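# Shift removable shelf to red-labelled rack level, push in

## Task

Put the removable shelf at the height of the wall-rack slot that carries red labels and slide it all the way in, so that every bottle ends up upright on that shelf and everything stays put without the robot supporting it. Then open the grippers and withdraw the arms.

## Robot and tools

ROBOT. There are two six-joint arms, left_arm and right_arm, each ending in a parallel two-finger gripper. Their bases sit in the scene frame at left_arm (-0.046, +0.263, 0) m with quat_wxyz (+0.998, 0, 0, -0.066) and right_arm (+0.047, -0.326, 0) m with quat_wxyz (+0.998, 0, 0, +0.055), so each is turned slightly about z.

FRAME. One shared scene frame is used for all reported positions. Its origin lies on the table surface midway between the arms, +z is up, +x points forward over the table, and left_arm is on the +y side. The arm names do not tell you which side of a camera image they appear on. On a gripper, the fingers extend along its +z axis and close along its y axis. end_effector_position is the point between the finger pads, a little under 1 cm behind the tips. The reported hand position can be somewhat wrong, especially when the arm is stretched far.

execute_actions. Argument actions is a list holding zero or one item; optional pictures (true/false) asks for camera images. Three forms:
- Look: {"actions": []} commands nothing and returns the state plus pictures.
- Move: {"actions": [{"rows": [...], "steps": N}]}. N is 5 to 15 control steps of 1/30 s each (15 if omitted). rows holds 1 to 15 rows; row k is used on step k and the final row repeats for any remaining steps.
- Wait: {"actions": [{"steps": N}]} with N up to 300; nothing new is commanded, and the count runs from the previous result, including your reply time.
Every row is one flat list of exactly 14 numbers covering both arms, always all 14 even if one arm stays still: left_arm waist, shoulder, elbow, wrist pitch, wrist yaw, wrist roll, opening, then right_arm in the same seven-slot order. The six joint values are absolute target angles in radians (the same numbers the Joint positions line prints), not offsets. Ranges per arm: waist -2.618 to 3.054, shoulder 0.000 to 3.142, elbow 0.000 to 3.142, wrist pitch -1.571 to 1.571, wrist yaw -1.571 to 1.571, wrist roll -2.094 to 2.094. A target more than 0.036 rad beyond an end, and farther out than the joint's last reported angle, makes the whole call refused and nothing is sent. The true end may differ from the stated one by up to 0.036 rad either way; commands past it are clipped there and the result may say "joint sent to its limit" (possibly about an earlier action). Absence of that line does not prove there is room left.
Opening is an absolute value from -1 (closed) to +1 (fully open, about 0.087 m between pads). Away from the extremes, the fingers go to where grip_measured would equal the number you send. To hold something, send a value below the current grip_measured: roughly 0.02 lower grips firmly, a smaller gap grips gently. Pads push with about 20 N at most (some less); closing fast can squeeze harder and even pop the fingers open. Each gripper's readings carry a fixed error of about 1 mm.

MOTION. Each step, a joint's target is kept within a set distance of its measured angle: waist 0.202, shoulder 0.258, elbow 0.238, wrist pitch 0.573, wrist yaw and roll 0.522 rad. If the targets would place the gripper over 70 mm from where it now is, all joints are scaled back toward the measured angles, so large moves take several actions. Friction may leave a joint up to about 0.031 rad short, and very small changes may not move it at all.

TIMING. A result is captured 5 steps before its action finishes; those steps, and continued motion toward your last row, run while you think. The arms stop pursuing the target once they are almost still (a blocked or very slow arm counts as still) or once any step is HELD. Fingers already moving keep moving.

RESULTS. The state line lists, per arm, end_effector_position (m) and end_effector_quat_wxyz. Joint positions and Joint velocities give each arm's six joints (rad, rad/s) plus the pad gap (m, m/s). grip_measured is the measured opening on the command scale. "joint command not followed" means a clearance check altered or blocked that arm's joint targets on some steps; the rest of the row still applied. HELD flags steps where your row was partly or wholly not sent. Joint torques are total drive outputs with per-unit offsets and noise, nonzero even in free air. MOTOR HOT warns at 75 °C; at 90 °C that arm is halted for 10 s, and at 100 °C it goes limp and drops until cooled (OVER-TEMPERATURE FAULT). Avoid long load-holding.

CAMERAS. cam_head_left, cam_head_right, cam_left_wrist, cam_right_wrist, each 672x504, come with pinhole+radial calibration (K, distortion, T_world_to_cam); wrist camera poses follow their arm's joint readings. zoom_image takes camera and region [x0, y0, x1, y1] in that camera's pixels (origin top-left, at most 504x504) and returns a sharper close-up of its latest image. read_manual only returns licence text.

finished_scene takes scene, the number of the current scene; it ends and grades it permanently, so call it only once the shelf rests in place on its own, bottles upright, grippers open and clear.

CAUTIONS. Occasionally an outside force tugs a held part or shoves a loose item. Never let anything leave the table. Avoid dropping, slamming, striking or hard pushing, keep the arms from hitting or pressing each other, and move the shelf steadily so bottles do not topple.

Each tool is called as name(argument=value, ...) on one line, values as JSON.

## Session

execute_actions(actions=[])

Scene clock: 0.00 s of 6000.00 s.
left_arm: end_effector_position=(+0.3322, +0.2108, +0.3590) grip_measured=+1.000 end_effector_quat_wxyz=(+0.706, +0.046, +0.705, -0.055) | right_arm: end_effector_position=(+0.4292, -0.2775, +0.3533) grip_measured=+0.991 end_effector_quat_wxyz=(+0.702, -0.047, +0.710, +0.043)
Joint positions: left_arm=[ 0.002  1.044  1.037  0.009  0.013 -0.012  0.087] | right_arm=[ 0.014  1.057  1.034  0.011 -0.004 -0.005  0.087]
Joint velocities: left_arm=[-0.012  0.012 -0.017 -0.051 -0.022 -0.022  0.   ] | right_arm=[ 0.002  0.002  0.007  0.066  0.037 -0.022 -0.   ]
Joint torques (N m, as the arm reports them, + toward a larger angle): no reading

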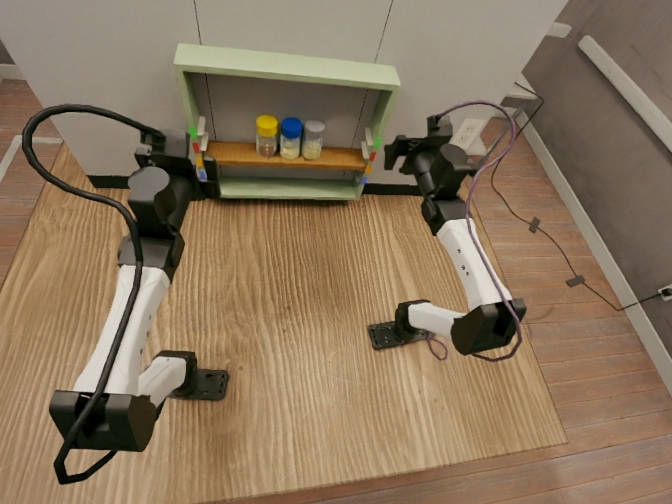

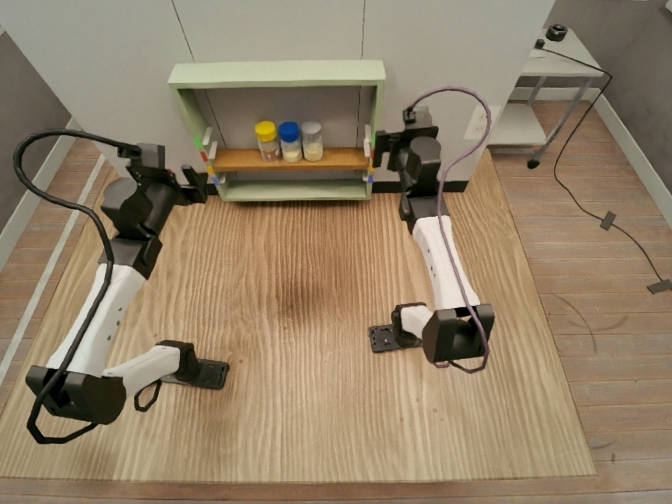

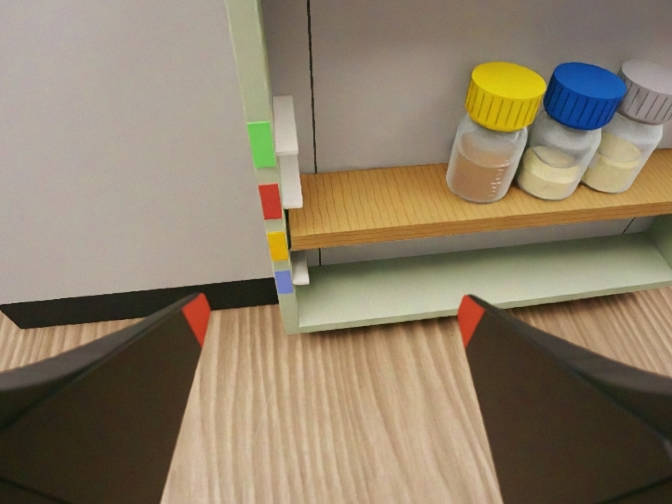

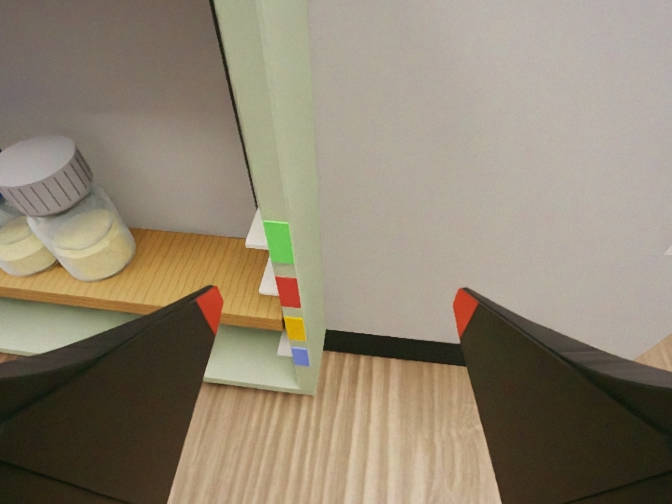

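zoom_image(camera="cam_left_wrist", region=[220, 80, 480, 340])

zoom_image(camera="cam_head_right", region=[160, 50, 400, 220])

zoom_image(camera="cam_right_wrist", region=[150, 180, 370, 400])

Region (220, 80, 480, 340) of cam_left_wrist's 672x504 image, scaled by 1.938, with more detail than that image has.

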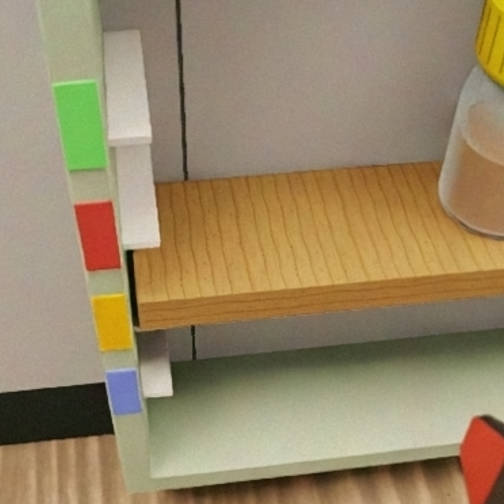

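Region (160, 50, 400, 220) of cam_head_right's 672x504 image, scaled by 2.100, with more detail than that image has; it fills the top 357 rows of this view, and the rest is white.

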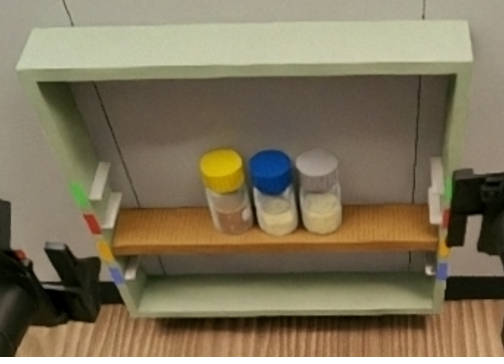

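Region (150, 180, 370, 400) of cam_right_wrist's 672x504 image, scaled by 2.291, with more detail than that image has.

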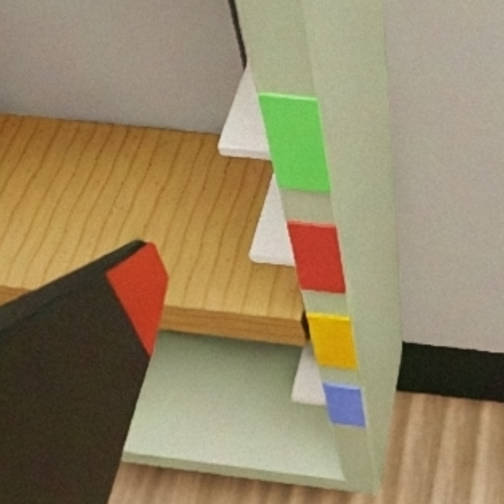

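execute_actions(actions=[{"rows":[[0,1.06,1.03,0.03,0,-0.05,1,0.02,1.06,1.02,0.03,0.01,0.05,1],[-0.005,1.09,1.02,0.07,-0.01,-0.1,1,0.04,1.07,1.0,0.07,0.03,0.1,1],[-0.01,1.12,1.01,0.11,-0.02,-0.16,1,0.06,1.08,0.97,0.11,0.05,0.16,1],[-0.015,1.15,1.0,0.15,-0.03,-0.22,1,0.08,1.09,0.94,0.15,0.07,0.22,1],[-0.02,1.18,0.99,0.19,-0.04,-0.28,1,0.1,1.1,0.91,0.19,0.09,0.28,1],[-0.025,1.21,0.98,0.23,-0.05,-0.34,1,0.12,1.11,0.88,0.23,0.12,0.34,1],[-0.03,1.24,0.97,0.27,-0.06,-0.4,1,0.14,1.12,0.85,0.27,0.15,0.4,1],[-0.035,1.27,0.96,0.31,-0.07,-0.46,1,0.16,1.14,0.83,0.31,0.18,0.46,1],[-0.04,1.3,0.95,0.35,-0.08,-0.52,1,0.18,1.16,0.81,0.35,0.2,0.52,1],[-0.045,1.33,0.94,0.39,-0.09,-0.58,1,0.2,1.18,0.79,0.39,0.22,0.58,1],[-0.05,1.36,0.93,0.43,-0.1,-0.64,1,0.22,1.2,0.77,0.43,0.24,0.64,1],[-0.055,1.39,0.92,0.47,-0.11,-0.7,1,0.24,1.22,0.75,0.47,0.26,0.7,1],[-0.06,1.42,0.91,0.51,-0.12,-0.76,1,0.255,1.24,0.73,0.51,0.28,0.76,1],[-0.065,1.45,0.9,0.55,-0.13,-0.82,1,0.27,1.26,0.71,0.55,0.3,0.82,1],[-0.07,1.48,0.89,0.59,-0.14,-0.88,1,0.285,1.28,0.69,0.59,0.32,0.88,1]],"steps":15}])

execute_actions(actions=[{"rows":[[-0.075,1.51,0.88,0.63,-0.15,-0.94,1,0.3,1.31,0.675,0.635,0.34,0.94,1],[-0.08,1.54,0.872,0.668,-0.16,-1.0,1,0.315,1.34,0.66,0.68,0.36,1.0,1],[-0.084,1.57,0.865,0.705,-0.17,-1.06,1,0.33,1.37,0.645,0.725,0.38,1.06,1],[-0.088,1.6,0.858,0.742,-0.18,-1.12,1,0.345,1.4,0.63,0.77,0.4,1.12,1],[-0.092,1.63,0.85,0.78,-0.19,-1.18,1,0.36,1.43,0.615,0.815,0.42,1.18,1],[-0.096,1.66,0.843,0.817,-0.2,-1.24,1,0.375,1.46,0.6,0.86,0.44,1.24,1],[-0.1,1.69,0.836,0.854,-0.21,-1.3,1,0.39,1.49,0.59,0.9,0.46,1.3,1],[-0.104,1.72,0.829,0.891,-0.22,-1.35,1,0.4,1.52,0.58,0.94,0.48,1.35,1],[-0.108,1.75,0.822,0.928,-0.228,-1.4,1,0.41,1.55,0.57,0.98,0.5,1.4,1],[-0.112,1.78,0.815,0.965,-0.235,-1.44,1,0.42,1.58,0.562,1.018,0.515,1.44,1],[-0.115,1.805,0.81,0.995,-0.241,-1.48,1,0.43,1.61,0.556,1.054,0.53,1.48,1],[-0.118,1.83,0.805,1.025,-0.246,-1.51,1,0.438,1.635,0.551,1.084,0.54,1.51,1],[-0.12,1.85,0.8,1.05,-0.25,-1.54,1,0.444,1.66,0.547,1.113,0.55,1.54,1],[-0.122,1.866,0.797,1.069,-0.253,-1.56,1,0.448,1.678,0.544,1.134,0.557,1.56,1],[-0.123,1.877,0.795,1.082,-0.256,-1.571,1,0.451,1.689,0.542,1.147,0.561,1.571,1]],"steps":15}])

execute_actions(actions=[{"steps":15}], pictures=true)

Scene clock: 4.77 s of 6000.00 s.
left_arm: end_effector_position=(+0.3861, +0.1864, +0.3127) grip_measured=+1.000 end_effector_quat_wxyz=(+0.681, -0.083, +0.710, -0.161) | right_arm: end_effector_position=(+0.4420, -0.2258, +0.2974) grip_measured=+0.991 end_effector_quat_wxyz=(+0.677, +0.071, +0.713, +0.167)
Joint positions: left_arm=[-0.028  1.255  0.986  0.247 -0.045 -0.35   0.087] | right_arm=[0.156 1.128 0.854 0.245 0.124 0.345 0.087]
Joint velocities: left_arm=[-0.149  1.033 -0.383  0.916 -0.227 -1.443  0.   ] | right_arm=[ 0.569  0.647 -0.72   0.93   0.593  1.516  0.   ]
Joint torques (N m, as the arm reports them, + toward a larger angle): left_arm=[-0.23 -3.89  5.64  1.78 -0.03  0.05] | right_arm=[ 0.94 -2.59  6.85  2.    0.13 -0.07]
Steps of this call (steps 1 to 90: nothing new was sent; then 1.43 s passed at rest; steps 91 to 100: the first 10 steps of this action). Readings (joint positions):
91: left_arm=[0.002 1.044 1.037 0.009 0.012 -0.016] | right_arm=[0.014 1.057 1.034 0.011 -0.003 0.001]
92: left_arm=[0.002 1.046 1.037 0.015 0.010 -0.029] | right_arm=[0.016 1.057 1.032 0.017 0.001 0.016]
94: left_arm=[-0.001 1.070 1.037 0.056 0.000 -0.080] | right_arm=[0.038 1.057 1.011 0.060 0.019 0.071]
98: left_arm=[-0.019 1.184 1.012 0.183 -0.029 -0.248] | right_arm=[0.116 1.087 0.908 0.184 0.082 0.242]
100: the state above

Scene clock: 5.27 s of 6000.00 s.
left_arm: end_effector_position=(+0.4532, +0.1406, +0.1945) grip_measured=+1.000 end_effector_quat_wxyz=(+0.556, -0.399, +0.613, -0.395) | right_arm: end_effector_position=(+0.4591, -0.1401, +0.1821) grip_measured=+0.991 end_effector_quat_wxyz=(+0.550, +0.380, +0.629, +0.396)
Joint positions: left_arm=[-0.098  1.714  0.85   0.793 -0.189 -1.208  0.087] | right_arm=[0.393 1.52  0.602 0.83  0.422 1.204 0.087]
Joint velocities: left_arm=[-0.105  0.857 -0.198  1.165 -0.271 -1.516  0.   ] | right_arm=[ 0.286  0.872 -0.286  1.136  0.52   1.516 -0.   ]
Joint torques (N m, as the arm reports them, + toward a larger angle): left_arm=[-0.15 -7.4   4.64  1.78  0.    0.05] | right_arm=[ 0.81 -5.17  5.41  1.98  0.16 -0.08]
Steps of this call (steps 1 to 5: the last 5 steps of your previous action; steps 6 to 15: the first 10 steps of this action). Readings (joint positions):
6: left_arm=[-0.059 1.453 0.913 0.449 -0.101 -0.687] | right_arm=[0.265 1.262 0.724 0.450 0.243 0.682]
7: left_arm=[-0.064 1.482 0.904 0.487 -0.111 -0.745] | right_arm=[0.280 1.285 0.707 0.490 0.263 0.741]
9: left_arm=[-0.073 1.539 0.889 0.562 -0.130 -0.863] | right_arm=[0.309 1.338 0.679 0.576 0.304 0.858]
13: left_arm=[-0.090 1.655 0.863 0.717 -0.170 -1.098] | right_arm=[0.368 1.458 0.625 0.749 0.384 1.094]
15: the state above

Scene clock: 5.77 s of 6000.00 s.
left_arm: end_effector_position=(+0.4622, +0.1362, +0.1737) grip_measured=+1.000 end_effector_quat_wxyz=(+0.502, -0.497, +0.512, -0.490) | right_arm: end_effector_position=(+0.4637, -0.1340, +0.1781) grip_measured=+0.991 end_effector_quat_wxyz=(+0.504, +0.492, +0.511, +0.493)
Joint positions: left_arm=[-0.116  1.877  0.807  1.053 -0.246 -1.548  0.087] | right_arm=[0.441 1.685 0.56  1.118 0.544 1.544 0.087]
Joint velocities: left_arm=[-0.017 -0.002 -0.007  0.125  0.007 -0.125  0.   ] | right_arm=[-0.012  0.012 -0.007  0.066  0.051  0.11  -0.   ]
Joint torques (N m, as the arm reports them, + toward a larger angle): left_arm=[ 0.   -9.21  4.65  1.8  -0.05  0.01] | right_arm=[ 0.99 -5.83  4.79  1.89  0.16 -0.03]
Kept back: nothing.
Steps of this call (steps 1 to 5: the last 5 steps of your previous action; steps 6 to 15: the robot went on to your last target). Readings (joint positions):
1: left_arm=[-0.101 1.744 0.843 0.829 -0.198 -1.259] | right_arm=[0.403 1.551 0.592 0.869 0.441 1.255]
2: left_arm=[-0.105 1.773 0.836 0.864 -0.205 -1.306] | right_arm=[0.413 1.580 0.584 0.906 0.458 1.303]
4: left_arm=[-0.111 1.824 0.824 0.924 -0.219 -1.390] | right_arm=[0.429 1.634 0.572 0.974 0.487 1.386]
8: left_arm=[-0.116 1.876 0.807 0.993 -0.235 -1.493] | right_arm=[0.441 1.684 0.560 1.055 0.523 1.488]
15: the state above
camera_calibration (this result's frames):
cam_left_wrist: T_world_to_cam=[[0.0245116, -0.0240419, 0.99941, -0.184525], [-0.774766, -0.632237, 0.00379278, 0.460858], [0.631773, -0.774402, -0.034124, -0.0399155], [0, 0, 0, 1]] pos_world=[0.386797, 0.256024, 0.181306]
cam_right_wrist: T_world_to_cam=[[0.00504591, -0.0260349, -0.999648, 0.172462], [-0.772083, 0.635192, -0.0204402, 0.468502], [0.635501, 0.771915, -0.016896, -0.0498751], [0, 0, 0, 1]] pos_world=[0.392548, -0.2546, 0.181135]

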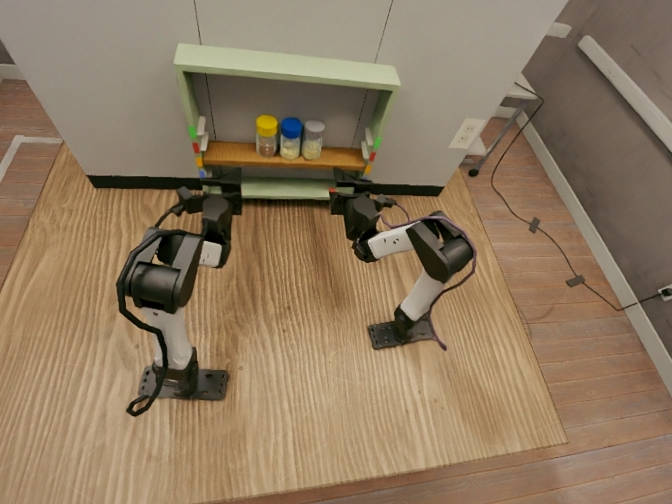

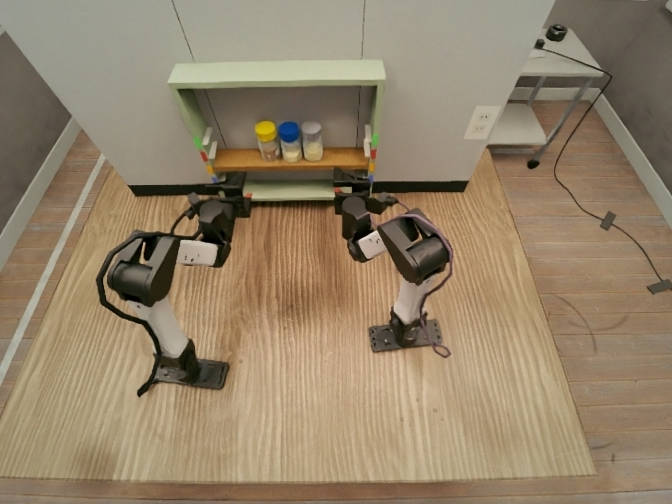

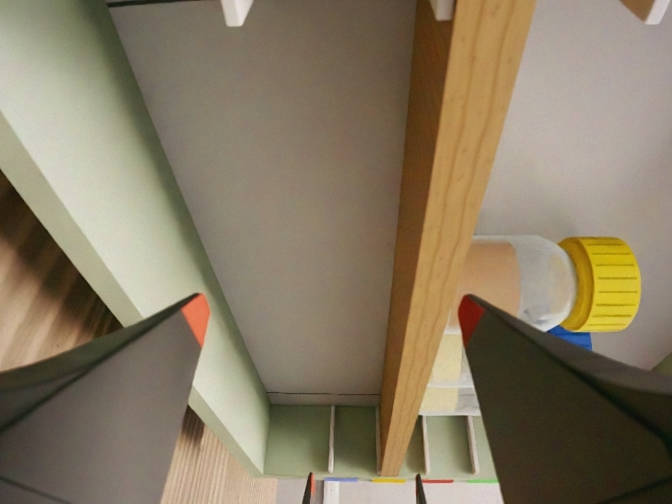

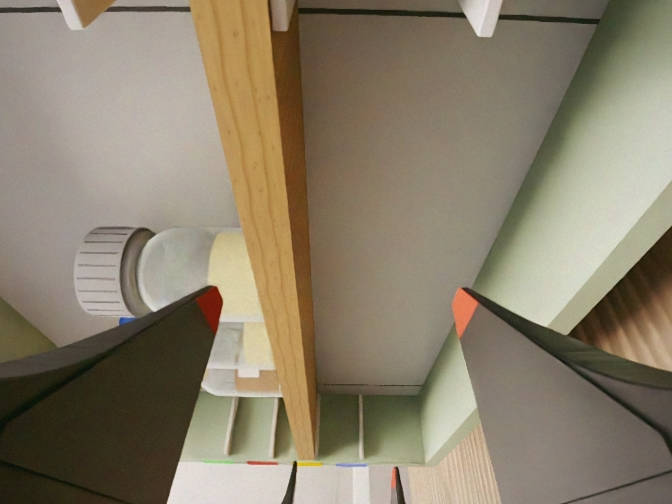

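execute_actions(actions=[{"rows":[[-0.124,1.865,0.8,1.06,-0.257,-1.575,1,0.45,1.68,0.55,1.125,0.56,1.575,1],[-0.125,1.85,0.805,1.04,-0.257,-1.575,1,0.45,1.668,0.558,1.105,0.56,1.575,1],[-0.126,1.835,0.81,1.02,-0.258,-1.575,1,0.45,1.656,0.566,1.085,0.56,1.575,1],[-0.127,1.82,0.815,1.0,-0.258,-1.575,1,0.451,1.644,0.574,1.068,0.56,1.575,1],[-0.128,1.805,0.82,0.985,-0.259,-1.575,1,0.452,1.632,0.582,1.052,0.56,1.575,1],[-0.129,1.79,0.825,0.97,-0.259,-1.575,1,0.453,1.62,0.59,1.037,0.56,1.575,1],[-0.13,1.778,0.829,0.955,-0.259,-1.575,1,0.454,1.61,0.596,1.024,0.56,1.575,1],[-0.131,1.767,0.832,0.943,-0.259,-1.575,1,0.455,1.601,0.6,1.012,0.56,1.575,1],[-0.132,1.758,0.835,0.934,-0.259,-1.575,1,0.456,1.594,0.604,1.004,0.56,1.575,1],[-0.133,1.752,0.836,0.928,-0.259,-1.575,1,0.456,1.589,0.606,0.998,0.56,1.575,1]],"steps":15}])

execute_actions(actions=[{"steps":15}], pictures=true)

Scene clock: 7.43 s of 6000.00 s.
left_arm: end_effector_position=(+0.4548, +0.1352, +0.2007) grip_measured=+1.000 end_effector_quat_wxyz=(+0.500, -0.498, +0.503, -0.499) | right_arm: end_effector_position=(+0.4615, -0.1365, +0.1979) grip_measured=+0.991 end_effector_quat_wxyz=(+0.502, +0.497, +0.500, +0.501)
Joint positions: left_arm=[-0.123  1.786  0.807  0.978 -0.251 -1.566  0.087] | right_arm=[0.441 1.614 0.573 1.05  0.55  1.562 0.087]
Joint velocities: left_arm=[-0.051 -0.374  0.002 -0.198  0.022 -0.037  0.   ] | right_arm=[-0.007 -0.252  0.173 -0.212  0.022 -0.007  0.   ]
Joint torques (N m, as the arm reports them, + toward a larger angle): left_arm=[ 0.2  -9.58  7.97  1.55 -0.08  0.02] | right_arm=[ 1.45 -6.59  8.52  1.6   0.15 -0.05]
Steps of this call (steps 1 to 30: the robot went on to your last target; steps 31 to 40: nothing new was sent; steps 41 to 50: the first 10 steps of this action). Readings (joint positions):
41: left_arm=[-0.116 1.877 0.807 1.067 -0.248 -1.563] | right_arm=[0.441 1.685 0.560 1.133 0.550 1.559]
42: left_arm=[-0.116 1.877 0.807 1.065 -0.249 -1.564] | right_arm=[0.441 1.685 0.560 1.132 0.550 1.560]
44: left_arm=[-0.117 1.869 0.807 1.046 -0.249 -1.565] | right_arm=[0.441 1.677 0.560 1.115 0.550 1.561]
48: left_arm=[-0.121 1.816 0.807 0.995 -0.250 -1.566] | right_arm=[0.441 1.633 0.562 1.070 0.550 1.562]
50: the state above

Scene clock: 7.93 s of 6000.00 s.
left_arm: end_effector_position=(+0.4525, +0.1347, +0.2017) grip_measured=+1.000 end_effector_quat_wxyz=(+0.496, -0.501, +0.509, -0.495) | right_arm: end_effector_position=(+0.4623, -0.1360, +0.2015) grip_measured=+0.991 end_effector_quat_wxyz=(+0.502, +0.497, +0.502, +0.499)
Joint positions: left_arm=[-0.126  1.764  0.807  0.938 -0.251 -1.566  0.087] | right_arm=[0.441 1.598 0.586 1.014 0.55  1.562 0.087]
Joint velocities: left_arm=[-0.022 -0.002 -0.002 -0.095 -0.037 -0.007  0.   ] | right_arm=[ 0.027 -0.012 -0.002  0.037  0.007 -0.081 -0.001]
Joint torques (N m, as the arm reports them, + toward a larger angle): left_arm=[-0.08 -9.5   7.99  1.61 -0.06  0.03] | right_arm=[ 1.48 -6.51  8.36  1.65  0.1  -0.04]
Kept back: nothing.
Steps of this call (steps 1 to 5: the last 5 steps of your previous action; steps 6 to 15: the robot went on to your last target). Readings (joint positions):
1: left_arm=[-0.125 1.776 0.807 0.972 -0.251 -1.566] | right_arm=[0.441 1.607 0.578 1.044 0.550 1.562]
2: left_arm=[-0.125 1.768 0.807 0.969 -0.251 -1.566] | right_arm=[0.441 1.602 0.582 1.041 0.550 1.562]
4: left_arm=[-0.126 1.764 0.807 0.963 -0.251 -1.566] | right_arm=[0.441 1.598 0.586 1.035 0.550 1.562]
8: left_arm=[-0.126 1.764 0.807 0.946 -0.251 -1.566] | right_arm=[0.441 1.598 0.586 1.021 0.550 1.562]
15: the state above
camera_calibration (this result's frames):
cam_left_wrist: T_world_to_cam=[[0.0263633, -0.00679317, 0.999629, -0.215511], [-0.776951, -0.629353, 0.0162137, 0.450375], [0.629009, -0.77709, -0.0218698, -0.0349237], [0, 0, 0, 1]] pos_world=[0.377568, 0.254841, 0.207366]
cam_right_wrist: T_world_to_cam=[[0.0117008, -0.0035858, -0.999925, 0.195899], [-0.768307, 0.639982, -0.0112855, 0.466225], [0.639974, 0.768382, 0.00473331, -0.0539274], [0, 0, 0, 1]] pos_world=[0.390424, -0.256236, 0.201401]

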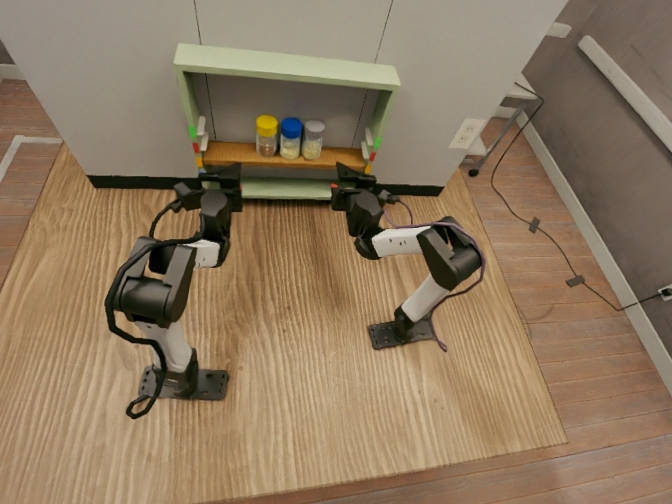

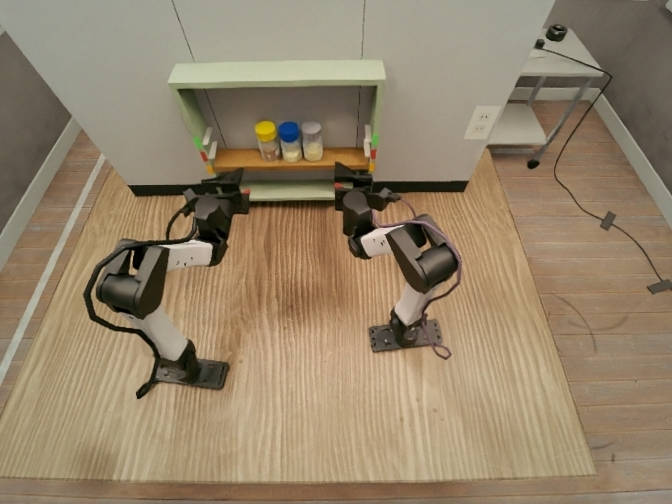

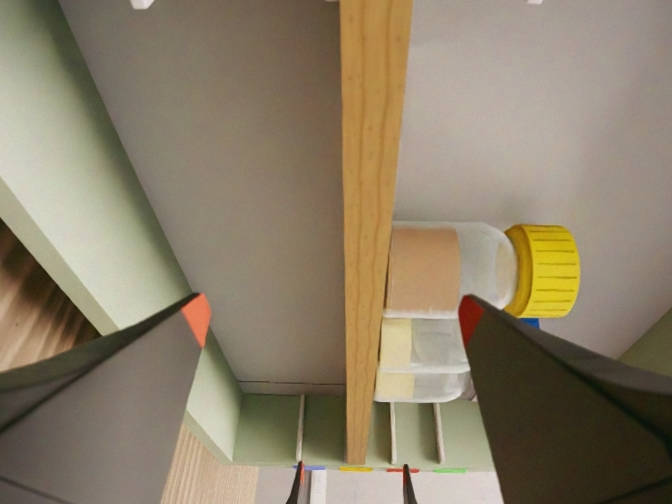

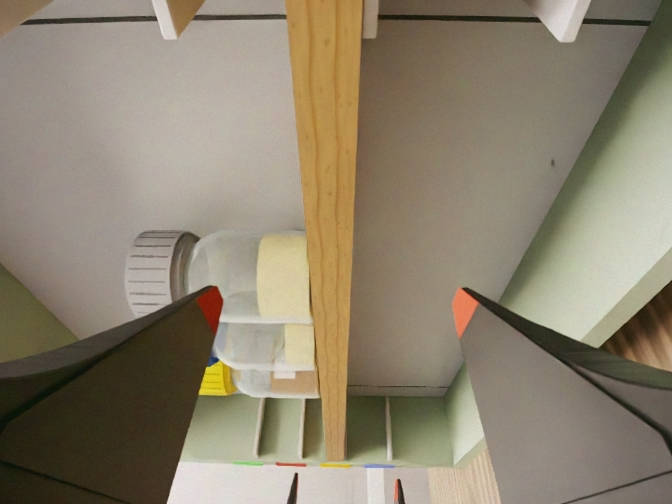

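execute_actions(actions=[{"rows":[[-0.125,1.764,0.85,0.93,-0.252,-1.578,1,0.44,1.6,0.615,1.0,0.548,1.578,1],[-0.122,1.77,0.865,0.927,-0.25,-1.578,1,0.432,1.61,0.628,0.997,0.54,1.578,1],[-0.119,1.78,0.882,0.923,-0.247,-1.578,1,0.424,1.622,0.643,0.994,0.532,1.578,1],[-0.116,1.793,0.9,0.918,-0.244,-1.578,1,0.416,1.635,0.659,0.991,0.524,1.578,1],[-0.112,1.807,0.92,0.913,-0.241,-1.578,1,0.408,1.649,0.676,0.988,0.516,1.578,1],[-0.108,1.821,0.94,0.908,-0.238,-1.578,1,0.4,1.663,0.693,0.985,0.508,1.578,1],[-0.105,1.835,0.96,0.903,-0.235,-1.578,1,0.392,1.677,0.71,0.982,0.5,1.578,1],[-0.102,1.85,0.98,0.898,-0.232,-1.578,1,0.385,1.691,0.727,0.979,0.493,1.578,1],[-0.099,1.864,1.0,0.893,-0.229,-1.578,1,0.378,1.705,0.744,0.976,0.486,1.578,1],[-0.096,1.878,1.018,0.888,-0.226,-1.578,1,0.371,1.718,0.76,0.973,0.479,1.578,1],[-0.093,1.891,1.035,0.884,-0.223,-1.578,1,0.364,1.73,0.774,0.97,0.473,1.578,1],[-0.09,1.902,1.05,0.88,-0.221,-1.578,1,0.358,1.74,0.786,0.967,0.468,1.578,1],[-0.088,1.911,1.062,0.877,-0.219,-1.578,1,0.353,1.749,0.796,0.964,0.464,1.578,1],[-0.086,1.918,1.072,0.874,-0.217,-1.578,1,0.35,1.756,0.803,0.962,0.46,1.578,1],[-0.084,1.923,1.078,0.872,-0.216,-1.578,1,0.347,1.76,0.808,0.96,0.458,1.578,1]],"steps":15}])

execute_actions(actions=[{"steps":18}], pictures=true)

Scene clock: 9.13 s of 6000.00 s.
left_arm: end_effector_position=(+0.4847, +0.1335, +0.2350) grip_measured=+1.000 end_effector_quat_wxyz=(+0.510, -0.489, +0.484, -0.516) | right_arm: end_effector_position=(+0.4948, -0.1358, +0.2151) grip_measured=+0.991 end_effector_quat_wxyz=(+0.507, +0.498, +0.488, +0.506)
Joint positions: left_arm=[-0.11   1.832  0.967  0.92  -0.242 -1.569  0.087] | right_arm=[0.394 1.681 0.71  1.001 0.516 1.565 0.087]
Joint velocities: left_arm=[ 0.115  0.442  0.549 -0.125  0.022  0.022  0.   ] | right_arm=[-0.198  0.418  0.457 -0.125 -0.256  0.037 -0.001]
Joint torques (N m, as the arm reports them, + toward a larger angle): left_arm=[ 0.85 -8.07  7.42  1.58  0.11  0.01] | right_arm=[-0.97 -5.79  8.5   1.66 -0.08  0.  ]
Steps of this call (steps 1 to 15: the robot went on to your last target; steps 16 to 26: nothing new was sent; steps 27 to 36: the first 10 steps of this action). Readings (joint positions):
27: left_arm=[-0.126 1.764 0.809 0.935 -0.251 -1.567] | right_arm=[0.441 1.598 0.586 1.013 0.550 1.563]
28: left_arm=[-0.126 1.764 0.815 0.931 -0.251 -1.568] | right_arm=[0.441 1.598 0.588 1.011 0.550 1.563]
30: left_arm=[-0.126 1.766 0.841 0.926 -0.251 -1.568] | right_arm=[0.438 1.606 0.606 1.007 0.547 1.564]
34: left_arm=[-0.117 1.804 0.926 0.925 -0.246 -1.569] | right_arm=[0.410 1.653 0.676 1.005 0.528 1.565]
36: the state above

Scene clock: 9.73 s of 6000.00 s.
left_arm: end_effector_position=(+0.5070, +0.1360, +0.2205) grip_measured=+1.000 end_effector_quat_wxyz=(+0.504, -0.496, +0.494, -0.505) | right_arm: end_effector_position=(+0.5165, -0.1362, +0.2080) grip_measured=+0.991 end_effector_quat_wxyz=(+0.503, +0.498, +0.498, +0.501)
Joint positions: left_arm=[-0.09   1.912  1.051  0.881 -0.224 -1.57   0.087] | right_arm=[0.357 1.749 0.783 0.975 0.47  1.565 0.087]
Joint velocities: left_arm=[ 0.002 -0.017 -0.027  0.007  0.022  0.066  0.   ] | right_arm=[ 0.002 -0.007 -0.012 -0.11   0.007 -0.007 -0.001]
Joint torques (N m, as the arm reports them, + toward a larger angle): left_arm=[ 1.02 -9.44  8.16  1.58  0.13  0.03] | right_arm=[-0.91 -6.36  9.03  1.68 -0.09 -0.06]
Kept back: nothing.
Steps of this call (steps 1 to 5: the last 5 steps of your previous action; steps 6 to 18: the robot went on to your last target). Readings (joint positions):
1: left_arm=[-0.106 1.847 0.985 0.916 -0.240 -1.569] | right_arm=[0.387 1.694 0.726 0.999 0.510 1.565]
2: left_arm=[-0.103 1.862 1.002 0.912 -0.238 -1.569] | right_arm=[0.380 1.707 0.741 0.996 0.504 1.565]
4: left_arm=[-0.097 1.887 1.029 0.903 -0.233 -1.569] | right_arm=[0.368 1.730 0.765 0.989 0.493 1.565]
8: left_arm=[-0.091 1.912 1.051 0.887 -0.228 -1.570] | right_arm=[0.357 1.748 0.783 0.979 0.479 1.565]
18: the state above
camera_calibration (this result's frames):
cam_left_wrist: T_world_to_cam=[[-0.0117798, 0.00604948, 0.999912, -0.218267], [-0.772097, -0.635482, -0.0052513, 0.496321], [0.635395, -0.772092, 0.0121567, -0.0791597], [0, 0, 0, 1]] pos_world=[0.430935, 0.255605, 0.221817]
cam_right_wrist: T_world_to_cam=[[0.0182384, 0.00254104, -0.99983, 0.199173], [-0.765302, 0.643554, -0.0123247, 0.507281], [0.643413, 0.765397, 0.013682, -0.0925464], [0, 0, 0, 1]] pos_world=[0.444136, -0.256134, 0.206658]

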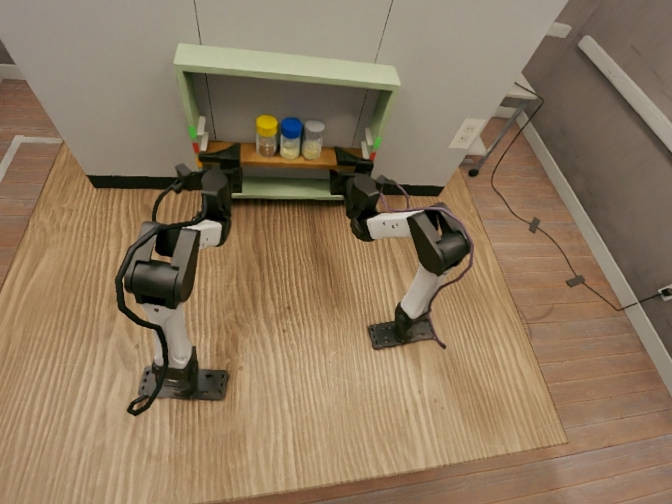

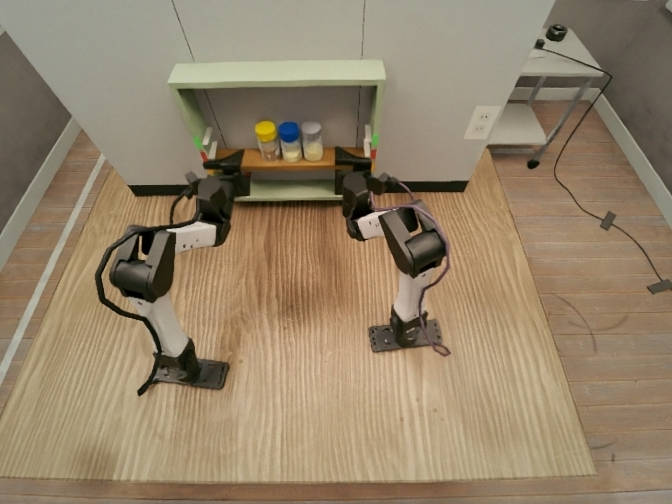

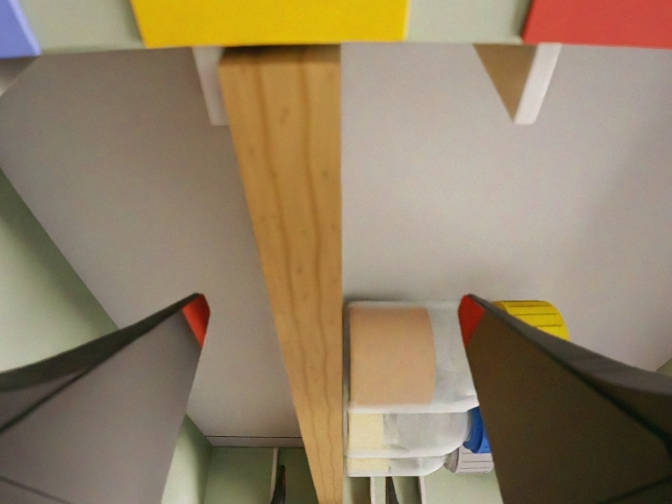

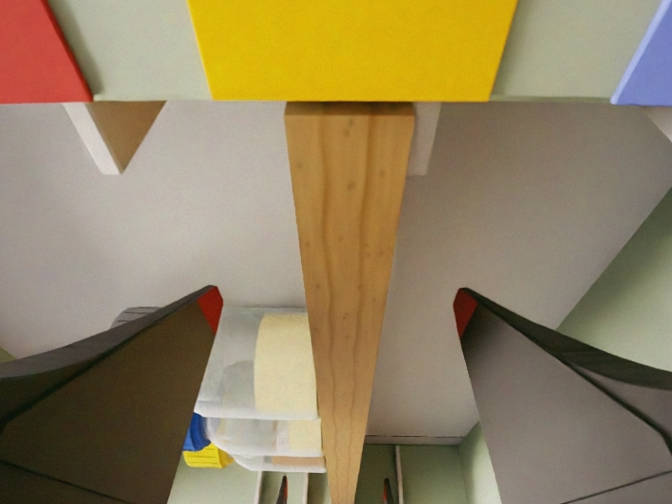

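execute_actions(actions=[{"rows":[[-0.083,1.93,1.084,0.87,-0.214,-1.578,0.9,0.345,1.763,0.812,0.958,0.455,1.58,0.9],[-0.082,1.938,1.092,0.868,-0.212,-1.578,0.8,0.343,1.767,0.817,0.956,0.452,1.58,0.8],[-0.081,1.946,1.1,0.866,-0.21,-1.578,0.7,0.341,1.771,0.822,0.954,0.449,1.58,0.7],[-0.08,1.954,1.109,0.864,-0.208,-1.578,0.6,0.339,1.775,0.827,0.952,0.447,1.58,0.6],[-0.079,1.961,1.118,0.863,-0.207,-1.578,0.5,0.337,1.779,0.832,0.95,0.445,1.58,0.5],[-0.078,1.968,1.126,0.862,-0.206,-1.578,0.4,0.336,1.782,0.837,0.949,0.443,1.58,0.4],[-0.077,1.973,1.133,0.862,-0.206,-1.578,0.3,0.335,1.785,0.84,0.949,0.443,1.58,0.3],[-0.076,1.977,1.138,0.862,-0.206,-1.578,0.2,0.334,1.787,0.843,0.949,0.443,1.58,0.2],[-0.076,1.977,1.138,0.862,-0.206,-1.578,0.1,0.334,1.787,0.843,0.949,0.443,1.58,0.1],[-0.076,1.977,1.138,0.862,-0.206,-1.578,0.0,0.334,1.787,0.843,0.949,0.443,1.58,0.0],[-0.076,1.977,1.138,0.862,-0.206,-1.578,-0.1,0.334,1.787,0.843,0.949,0.443,1.58,-0.1],[-0.076,1.977,1.138,0.862,-0.206,-1.578,-0.2,0.334,1.787,0.843,0.949,0.443,1.58,-0.2]],"steps":15}])

execute_actions(actions=[{"steps":10}], pictures=true)

Scene clock: 11.20 s of 6000.00 s.
left_arm: end_effector_position=(+0.5208, +0.1347, +0.2192) grip_measured=+0.052 end_effector_quat_wxyz=(+0.504, -0.495, +0.494, -0.507) | right_arm: end_effector_position=(+0.5255, -0.1359, +0.2094) grip_measured=+0.052 end_effector_quat_wxyz=(+0.503, +0.498, +0.497, +0.502)
Joint positions: left_arm=[-0.085  1.961  1.111  0.873 -0.215 -1.57   0.046] | right_arm=[0.345 1.773 0.818 0.966 0.457 1.567 0.046]
Joint velocities: left_arm=[ 0.042  0.081  0.032 -0.051 -0.007 -0.081 -0.092] | right_arm=[-0.032  0.022  0.017  0.022  0.007  0.007 -0.091]
Joint torques (N m, as the arm reports them, + toward a larger angle): left_arm=[  1.28 -10.11   7.97   1.62   0.1    0.03] | right_arm=[-0.87 -6.45  8.9   1.7  -0.1  -0.05]
Steps of this call (steps 1 to 15: the robot went on to your last target; steps 16 to 34: nothing new was sent; steps 35 to 44: the first 10 steps of this action). Readings (joint positions):
35: left_arm=[-0.090 1.912 1.051 0.880 -0.223 -1.570] | right_arm=[0.357 1.749 0.783 0.975 0.469 1.566]
36: left_arm=[-0.090 1.913 1.053 0.879 -0.223 -1.570] | right_arm=[0.357 1.749 0.783 0.974 0.468 1.566]
38: left_arm=[-0.090 1.924 1.069 0.878 -0.221 -1.570] | right_arm=[0.355 1.753 0.790 0.972 0.465 1.567]
42: left_arm=[-0.087 1.952 1.104 0.875 -0.216 -1.570] | right_arm=[0.347 1.769 0.813 0.967 0.459 1.567]
44: the state above

Scene clock: 11.53 s of 6000.00 s.
left_arm: end_effector_position=(+0.5214, +0.1352, +0.2169) grip_measured=-0.200 end_effector_quat_wxyz=(+0.503, -0.496, +0.495, -0.505) | right_arm: end_effector_position=(+0.5256, -0.1356, +0.2086) grip_measured=-0.200 end_effector_quat_wxyz=(+0.502, +0.498, +0.498, +0.502)
Joint positions: left_arm=[-0.083  1.964  1.112  0.87  -0.214 -1.57   0.035] | right_arm=[0.344 1.774 0.818 0.964 0.455 1.568 0.035]
Joint velocities: left_arm=[-0.012 -0.017 -0.022  0.051 -0.022  0.007 -0.   ] | right_arm=[-0.017  0.002  0.002 -0.066 -0.022  0.007 -0.001]
Joint torques (N m, as the arm reports them, + toward a larger angle): left_arm=[ 1.09 -9.67  8.15  1.63  0.12  0.03] | right_arm=[-1.01 -6.63  9.01  1.68 -0.07 -0.03]
Kept back: nothing.
Steps of this call (steps 1 to 5: the last 5 steps of your previous action; steps 6 to 10: the robot went on to your last target). Readings (joint positions):
1: left_arm=[-0.084 1.963 1.112 0.872 -0.215 -1.570] | right_arm=[0.344 1.774 0.818 0.966 0.457 1.567]
2: left_arm=[-0.083 1.964 1.112 0.871 -0.215 -1.570] | right_arm=[0.344 1.774 0.818 0.965 0.456 1.567]
4: left_arm=[-0.083 1.964 1.112 0.870 -0.215 -1.570] | right_arm=[0.344 1.774 0.818 0.965 0.455 1.568]
8: left_arm=[-0.083 1.964 1.112 0.870 -0.214 -1.570] | right_arm=[0.344 1.774 0.818 0.964 0.455 1.568]
10: the state above
camera_calibration (this result's frames):
cam_left_wrist: T_world_to_cam=[[-0.00957088, 0.00539968, 0.99994, -0.215511], [-0.773801, -0.633417, -0.00398595, 0.50726], [0.633357, -0.773792, 0.0102406, -0.0871451], [0, 0, 0, 1]] pos_world=[0.445649, 0.255038, 0.218413]
cam_right_wrist: T_world_to_cam=[[0.0176071, 0.00442474, -0.999835, 0.200199], [-0.76728, 0.641223, -0.0106741, 0.514247], [0.64107, 0.767342, 0.0146851, -0.0975276], [0, 0, 0, 1]] pos_world=[0.453569, -0.255796, 0.207088]

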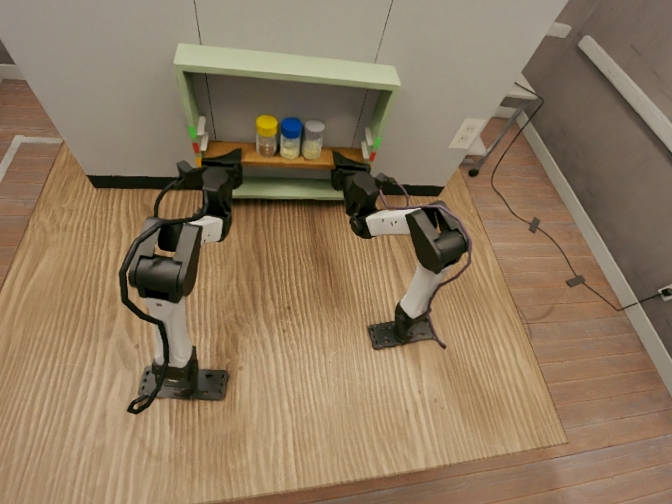

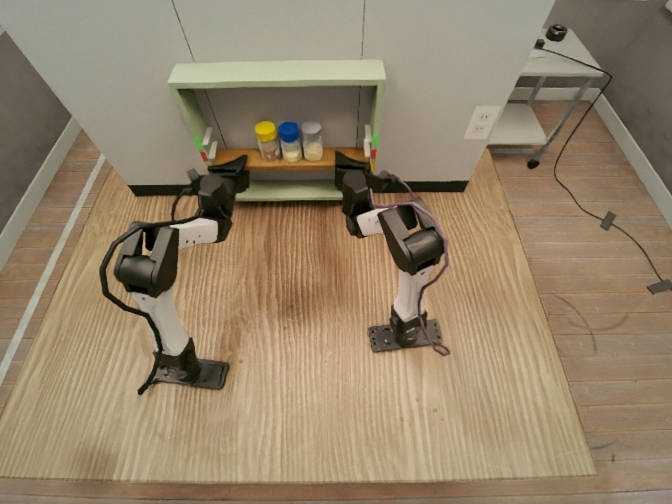

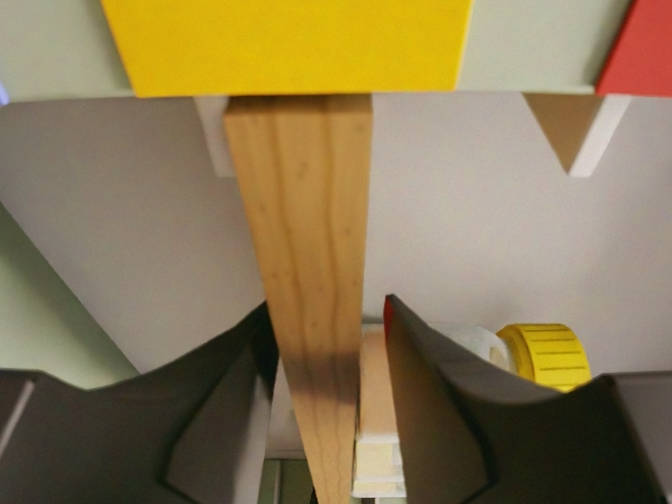

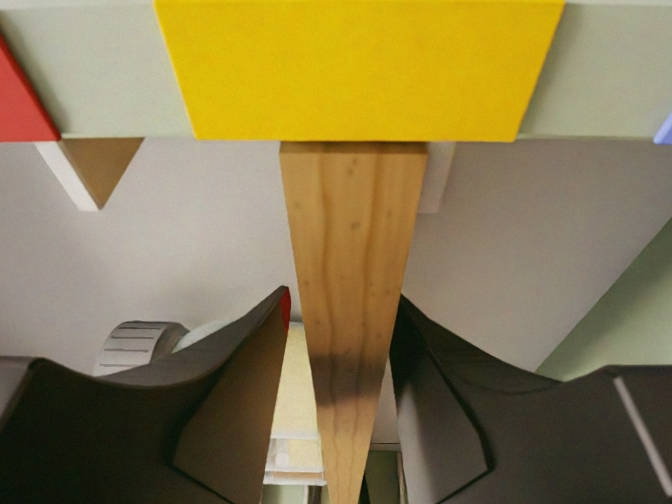

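execute_actions(actions=[{"rows":[[-0.076,1.977,1.138,0.862,-0.206,-1.578,-0.26,0.334,1.787,0.843,0.949,0.443,1.58,-0.26],[-0.076,1.977,1.138,0.862,-0.206,-1.578,-0.32,0.334,1.787,0.843,0.949,0.443,1.58,-0.32],[-0.076,1.977,1.138,0.862,-0.206,-1.578,-0.37,0.334,1.787,0.843,0.949,0.443,1.58,-0.37],[-0.076,1.977,1.138,0.862,-0.206,-1.578,-0.41,0.334,1.787,0.843,0.949,0.443,1.58,-0.41],[-0.076,1.977,1.138,0.862,-0.206,-1.578,-0.44,0.334,1.787,0.843,0.949,0.443,1.58,-0.44],[-0.076,1.977,1.138,0.862,-0.206,-1.578,-0.47,0.334,1.787,0.843,0.949,0.443,1.58,-0.47],[-0.076,1.977,1.138,0.862,-0.206,-1.578,-0.5,0.334,1.787,0.843,0.949,0.443,1.58,-0.5],[-0.076,1.977,1.138,0.862,-0.206,-1.578,-0.52,0.334,1.787,0.843,0.949,0.443,1.58,-0.52],[-0.076,1.977,1.138,0.862,-0.206,-1.578,-0.54,0.334,1.787,0.843,0.949,0.443,1.58,-0.54],[-0.076,1.977,1.138,0.862,-0.206,-1.578,-0.56,0.334,1.787,0.843,0.949,0.443,1.58,-0.56],[-0.076,1.977,1.138,0.862,-0.206,-1.578,-0.58,0.334,1.787,0.843,0.949,0.443,1.58,-0.58],[-0.076,1.977,1.138,0.862,-0.206,-1.578,-0.6,0.334,1.787,0.843,0.949,0.443,1.58,-0.6],[-0.076,1.977,1.138,0.862,-0.206,-1.578,-0.62,0.334,1.787,0.843,0.949,0.443,1.58,-0.62],[-0.076,1.977,1.138,0.862,-0.206,-1.578,-0.64,0.334,1.787,0.843,0.949,0.443,1.58,-0.64],[-0.076,1.977,1.138,0.862,-0.206,-1.578,-0.66,0.334,1.787,0.843,0.949,0.443,1.58,-0.66]],"steps":15}])

execute_actions(actions=[{"steps":9}])

Scene clock: 12.57 s of 6000.00 s.
left_arm: end_effector_position=(+0.5214, +0.1352, +0.2154) grip_measured=-0.550 end_effector_quat_wxyz=(+0.502, -0.497, +0.497, -0.504) | right_arm: end_effector_position=(+0.5256, -0.1355, +0.2064) grip_measured=-0.550 end_effector_quat_wxyz=(+0.500, +0.499, +0.501, +0.499)
Joint positions: left_arm=[-0.083  1.964  1.112  0.864 -0.214 -1.57   0.02 ] | right_arm=[0.344 1.774 0.818 0.955 0.454 1.568 0.02 ]
Joint velocities: left_arm=[-0.002  0.012 -0.012  0.007 -0.037  0.007 -0.018] | right_arm=[-0.012  0.007 -0.007  0.037 -0.022 -0.037 -0.017]
Joint torques (N m, as the arm reports them, + toward a larger angle): left_arm=[ 1.05 -9.85  7.99  1.71  0.1   0.06] | right_arm=[-0.99 -6.5   9.    1.8  -0.1  -0.07]
Steps of this call (steps 1 to 15: the robot went on to your last target; steps 16 to 21: nothing new was sent; steps 22 to 31: the first 10 steps of this action). Readings (joint positions):
22: left_arm=[-0.083 1.964 1.112 0.870 -0.214 -1.570] | right_arm=[0.344 1.774 0.818 0.964 0.454 1.568]
23: left_arm=[-0.083 1.964 1.112 0.870 -0.214 -1.570] | right_arm=[0.344 1.774 0.818 0.964 0.454 1.568]
25: left_arm=[-0.083 1.964 1.112 0.870 -0.214 -1.570] | right_arm=[0.344 1.774 0.818 0.964 0.454 1.568]
29: left_arm=[-0.083 1.964 1.112 0.867 -0.214 -1.570] | right_arm=[0.344 1.774 0.818 0.959 0.454 1.568]
31: the state above

Scene clock: 12.87 s of 6000.00 s.
left_arm: end_effector_position=(+0.5214, +0.1352, +0.2148) grip_measured=-0.595 end_effector_quat_wxyz=(+0.500, -0.499, +0.497, -0.504) | right_arm: end_effector_position=(+0.5256, -0.1355, +0.2054) grip_measured=-0.609 end_effector_quat_wxyz=(+0.500, +0.500, +0.502, +0.498)
Joint positions: left_arm=[-0.083  1.964  1.112  0.861 -0.214 -1.574  0.018] | right_arm=[0.344 1.774 0.818 0.951 0.454 1.568 0.017]
Joint velocities: left_arm=[ 0.002  0.007 -0.002  0.022 -0.007 -0.022 -0.   ] | right_arm=[-0.017 -0.007 -0.002 -0.007 -0.007  0.037  0.001]
Joint torques (N m, as the arm reports them, + toward a larger angle): left_arm=[ 1.06 -9.84  8.07  1.72  0.12  0.07] | right_arm=[-1.01 -6.45  9.    1.82 -0.1  -0.07]
Kept back: nothing.
Steps of this call (steps 1 to 5: the last 5 steps of your previous action; steps 6 to 9: the robot went on to your last target). Readings (joint positions):
1: left_arm=[-0.083 1.964 1.112 0.862 -0.214 -1.570] | right_arm=[0.344 1.774 0.818 0.954 0.454 1.568]
2: left_arm=[-0.083 1.964 1.112 0.862 -0.214 -1.570] | right_arm=[0.344 1.774 0.818 0.952 0.454 1.568]
4: left_arm=[-0.083 1.964 1.112 0.861 -0.214 -1.573] | right_arm=[0.344 1.774 0.818 0.951 0.454 1.568]
8: left_arm=[-0.083 1.964 1.112 0.861 -0.214 -1.574] | right_arm=[0.344 1.774 0.818 0.951 0.454 1.568]
9: the state above

execute_actions(actions=[{"rows":[[-0.083,1.964,1.138,0.872,-0.214,-1.575,-0.64,0.344,1.774,0.843,0.96,0.454,1.572,-0.65],[-0.083,1.962,1.138,0.882,-0.214,-1.575,-0.64,0.344,1.772,0.843,0.97,0.454,1.572,-0.65],[-0.083,1.96,1.138,0.892,-0.214,-1.575,-0.64,0.344,1.77,0.843,0.98,0.454,1.572,-0.65],[-0.083,1.958,1.138,0.902,-0.214,-1.575,-0.64,0.344,1.768,0.843,0.99,0.454,1.572,-0.65],[-0.083,1.956,1.138,0.912,-0.214,-1.575,-0.64,0.344,1.766,0.843,1.0,0.454,1.572,-0.65],[-0.083,1.954,1.138,0.922,-0.214,-1.575,-0.64,0.344,1.764,0.843,1.01,0.454,1.572,-0.65],[-0.083,1.954,1.138,0.932,-0.214,-1.575,-0.64,0.344,1.764,0.843,1.02,0.454,1.572,-0.65]],"steps":15}])

Scene clock: 16.23 s of 6000.00 s.
left_arm: end_effector_position=(+0.5214, +0.1352, +0.2158) grip_measured=-0.595 end_effector_quat_wxyz=(+0.501, -0.498, +0.496, -0.505) | right_arm: end_effector_position=(+0.5256, -0.1355, +0.2062) grip_measured=-0.609 end_effector_quat_wxyz=(+0.500, +0.499, +0.501, +0.499)
Joint positions: left_arm=[-0.083  1.964  1.112  0.865 -0.214 -1.574  0.018] | right_arm=[0.344 1.774 0.818 0.954 0.454 1.568 0.017]
Joint velocities: left_arm=[-0.002  0.017  0.002  0.066 -0.037 -0.081 -0.001] | right_arm=[-0.002  0.002 -0.002 -0.007  0.081  0.037  0.001]
Joint torques (N m, as the arm reports them, + toward a larger angle): left_arm=[  0.52 -11.67   8.13   2.36   0.03   0.12] | right_arm=[ 0.03 -8.34  8.93  2.49  0.03 -0.11]
Steps of this call (steps 1 to 15: the robot went on to your last target; steps 16 to 90: nothing new was sent; then 0.03 s passed at rest; steps 91 to 100: the first 10 steps of this action). Readings (joint positions):
91: left_arm=[-0.083 1.964 1.112 0.861 -0.214 -1.574] | right_arm=[0.344 1.774 0.818 0.951 0.454 1.568]
92: left_arm=[-0.083 1.964 1.112 0.861 -0.214 -1.574] | right_arm=[0.344 1.774 0.818 0.951 0.454 1.568]
94: left_arm=[-0.083 1.964 1.112 0.862 -0.214 -1.574] | right_arm=[0.344 1.774 0.818 0.952 0.454 1.568]
98: left_arm=[-0.083 1.964 1.112 0.865 -0.214 -1.574] | right_arm=[0.344 1.774 0.818 0.954 0.454 1.568]
100: the state above

Not lifted yet; load more.

execute_actions(actions=[{"rows":[[-0.083,1.953,1.139,0.942,-0.214,-1.575,-0.64,0.344,1.763,0.844,1.03,0.454,1.572,-0.65],[-0.083,1.952,1.14,0.952,-0.214,-1.575,-0.64,0.344,1.762,0.845,1.04,0.454,1.572,-0.65],[-0.083,1.951,1.141,0.962,-0.214,-1.575,-0.64,0.344,1.761,0.846,1.05,0.454,1.572,-0.65],[-0.083,1.95,1.142,0.972,-0.214,-1.575,-0.64,0.344,1.76,0.847,1.06,0.454,1.572,-0.65],[-0.083,1.949,1.143,0.982,-0.214,-1.575,-0.64,0.344,1.759,0.848,1.07,0.454,1.572,-0.65],[-0.083,1.948,1.144,0.992,-0.214,-1.575,-0.64,0.344,1.758,0.849,1.08,0.454,1.572,-0.65]],"steps":15}])

Scene clock: 16.83 s of 6000.00 s.
left_arm: end_effector_position=(+0.5214, +0.1352, +0.2170) grip_measured=-0.595 end_effector_quat_wxyz=(+0.502, -0.497, +0.495, -0.506) | right_arm: end_effector_position=(+0.5256, -0.1355, +0.2072) grip_measured=-0.609 end_effector_quat_wxyz=(+0.501, +0.498, +0.500, +0.500)
Joint positions: left_arm=[-0.083  1.964  1.112  0.87  -0.214 -1.573  0.018] | right_arm=[0.344 1.774 0.818 0.959 0.454 1.566 0.017]
Joint velocities: left_arm=[-0.012 -0.007 -0.002  0.022 -0.051  0.037 -0.   ] | right_arm=[ 0.007  0.017  0.012 -0.066 -0.022 -0.007  0.   ]
Joint torques (N m, as the arm reports them, + toward a larger angle): left_arm=[  0.52 -12.13   8.53   2.89   0.02   0.07] | right_arm=[-0.04 -8.74  9.42  3.03  0.04 -0.1 ]
Steps of this call (steps 1 to 5: the last 5 steps of your previous action; steps 6 to 8: the robot went on to your last target; steps 9 to 18: the first 10 steps of this action). Readings (joint positions):
9: left_arm=[-0.083 1.964 1.112 0.865 -0.214 -1.574] | right_arm=[0.344 1.774 0.818 0.955 0.454 1.568]
10: left_arm=[-0.083 1.964 1.112 0.866 -0.214 -1.574] | right_arm=[0.344 1.774 0.818 0.956 0.454 1.568]
12: left_arm=[-0.083 1.964 1.112 0.868 -0.214 -1.574] | right_arm=[0.344 1.774 0.818 0.957 0.454 1.568]
16: left_arm=[-0.083 1.964 1.112 0.870 -0.214 -1.573] | right_arm=[0.344 1.774 0.818 0.959 0.454 1.566]
18: the state above

execute_actions(actions=[{"rows":[[-0.083,1.946,1.145,1.002,-0.214,-1.575,-0.64,0.344,1.756,0.85,1.09,0.454,1.572,-0.65],[-0.083,1.944,1.146,1.012,-0.214,-1.575,-0.64,0.344,1.754,0.851,1.1,0.454,1.572,-0.65],[-0.083,1.942,1.147,1.022,-0.214,-1.575,-0.64,0.344,1.752,0.852,1.11,0.454,1.572,-0.65],[-0.083,1.94,1.148,1.032,-0.214,-1.575,-0.64,0.344,1.751,0.853,1.12,0.454,1.572,-0.65],[-0.083,1.938,1.149,1.042,-0.214,-1.575,-0.64,0.344,1.75,0.854,1.13,0.454,1.572,-0.65],[-0.083,1.936,1.15,1.052,-0.214,-1.575,-0.64,0.344,1.749,0.855,1.14,0.454,1.572,-0.65]],"steps":15}])

Scene clock: 17.40 s of 6000.00 s.
left_arm: end_effector_position=(+0.5211, +0.1352, +0.2241) grip_measured=-0.595 end_effector_quat_wxyz=(+0.509, -0.489, +0.488, -0.513) | right_arm: end_effector_position=(+0.5255, -0.1356, +0.2137) grip_measured=-0.609 end_effector_quat_wxyz=(+0.506, +0.494, +0.493, +0.508)
Joint positions: left_arm=[-0.083  1.964  1.112  0.899 -0.214 -1.566  0.018] | right_arm=[0.344 1.774 0.818 0.985 0.454 1.561 0.017]
Joint velocities: left_arm=[-0.007 -0.012 -0.007  0.037 -0.037  0.051 -0.001] | right_arm=[ 0.002 -0.007  0.017  0.066  0.007 -0.022 -0.   ]
Joint torques (N m, as the arm reports them, + toward a larger angle): left_arm=[  0.52 -13.15   8.95   3.08   0.04  -0.04] | right_arm=[-0.09 -9.36  9.97  3.25  0.01 -0.05]
Steps of this call (steps 1 to 5: the last 5 steps of your previous action; steps 6 to 7: the robot went on to your last target; steps 8 to 17: the first 10 steps of this action). Readings (joint positions):
8: left_arm=[-0.083 1.964 1.112 0.870 -0.214 -1.573] | right_arm=[0.344 1.774 0.818 0.959 0.454 1.566]
9: left_arm=[-0.083 1.964 1.112 0.871 -0.214 -1.572] | right_arm=[0.344 1.774 0.818 0.960 0.454 1.566]
11: left_arm=[-0.083 1.964 1.112 0.874 -0.214 -1.571] | right_arm=[0.344 1.774 0.818 0.962 0.454 1.565]
15: left_arm=[-0.083 1.964 1.112 0.891 -0.214 -1.568] | right_arm=[0.344 1.774 0.818 0.978 0.454 1.563]
17: the state above


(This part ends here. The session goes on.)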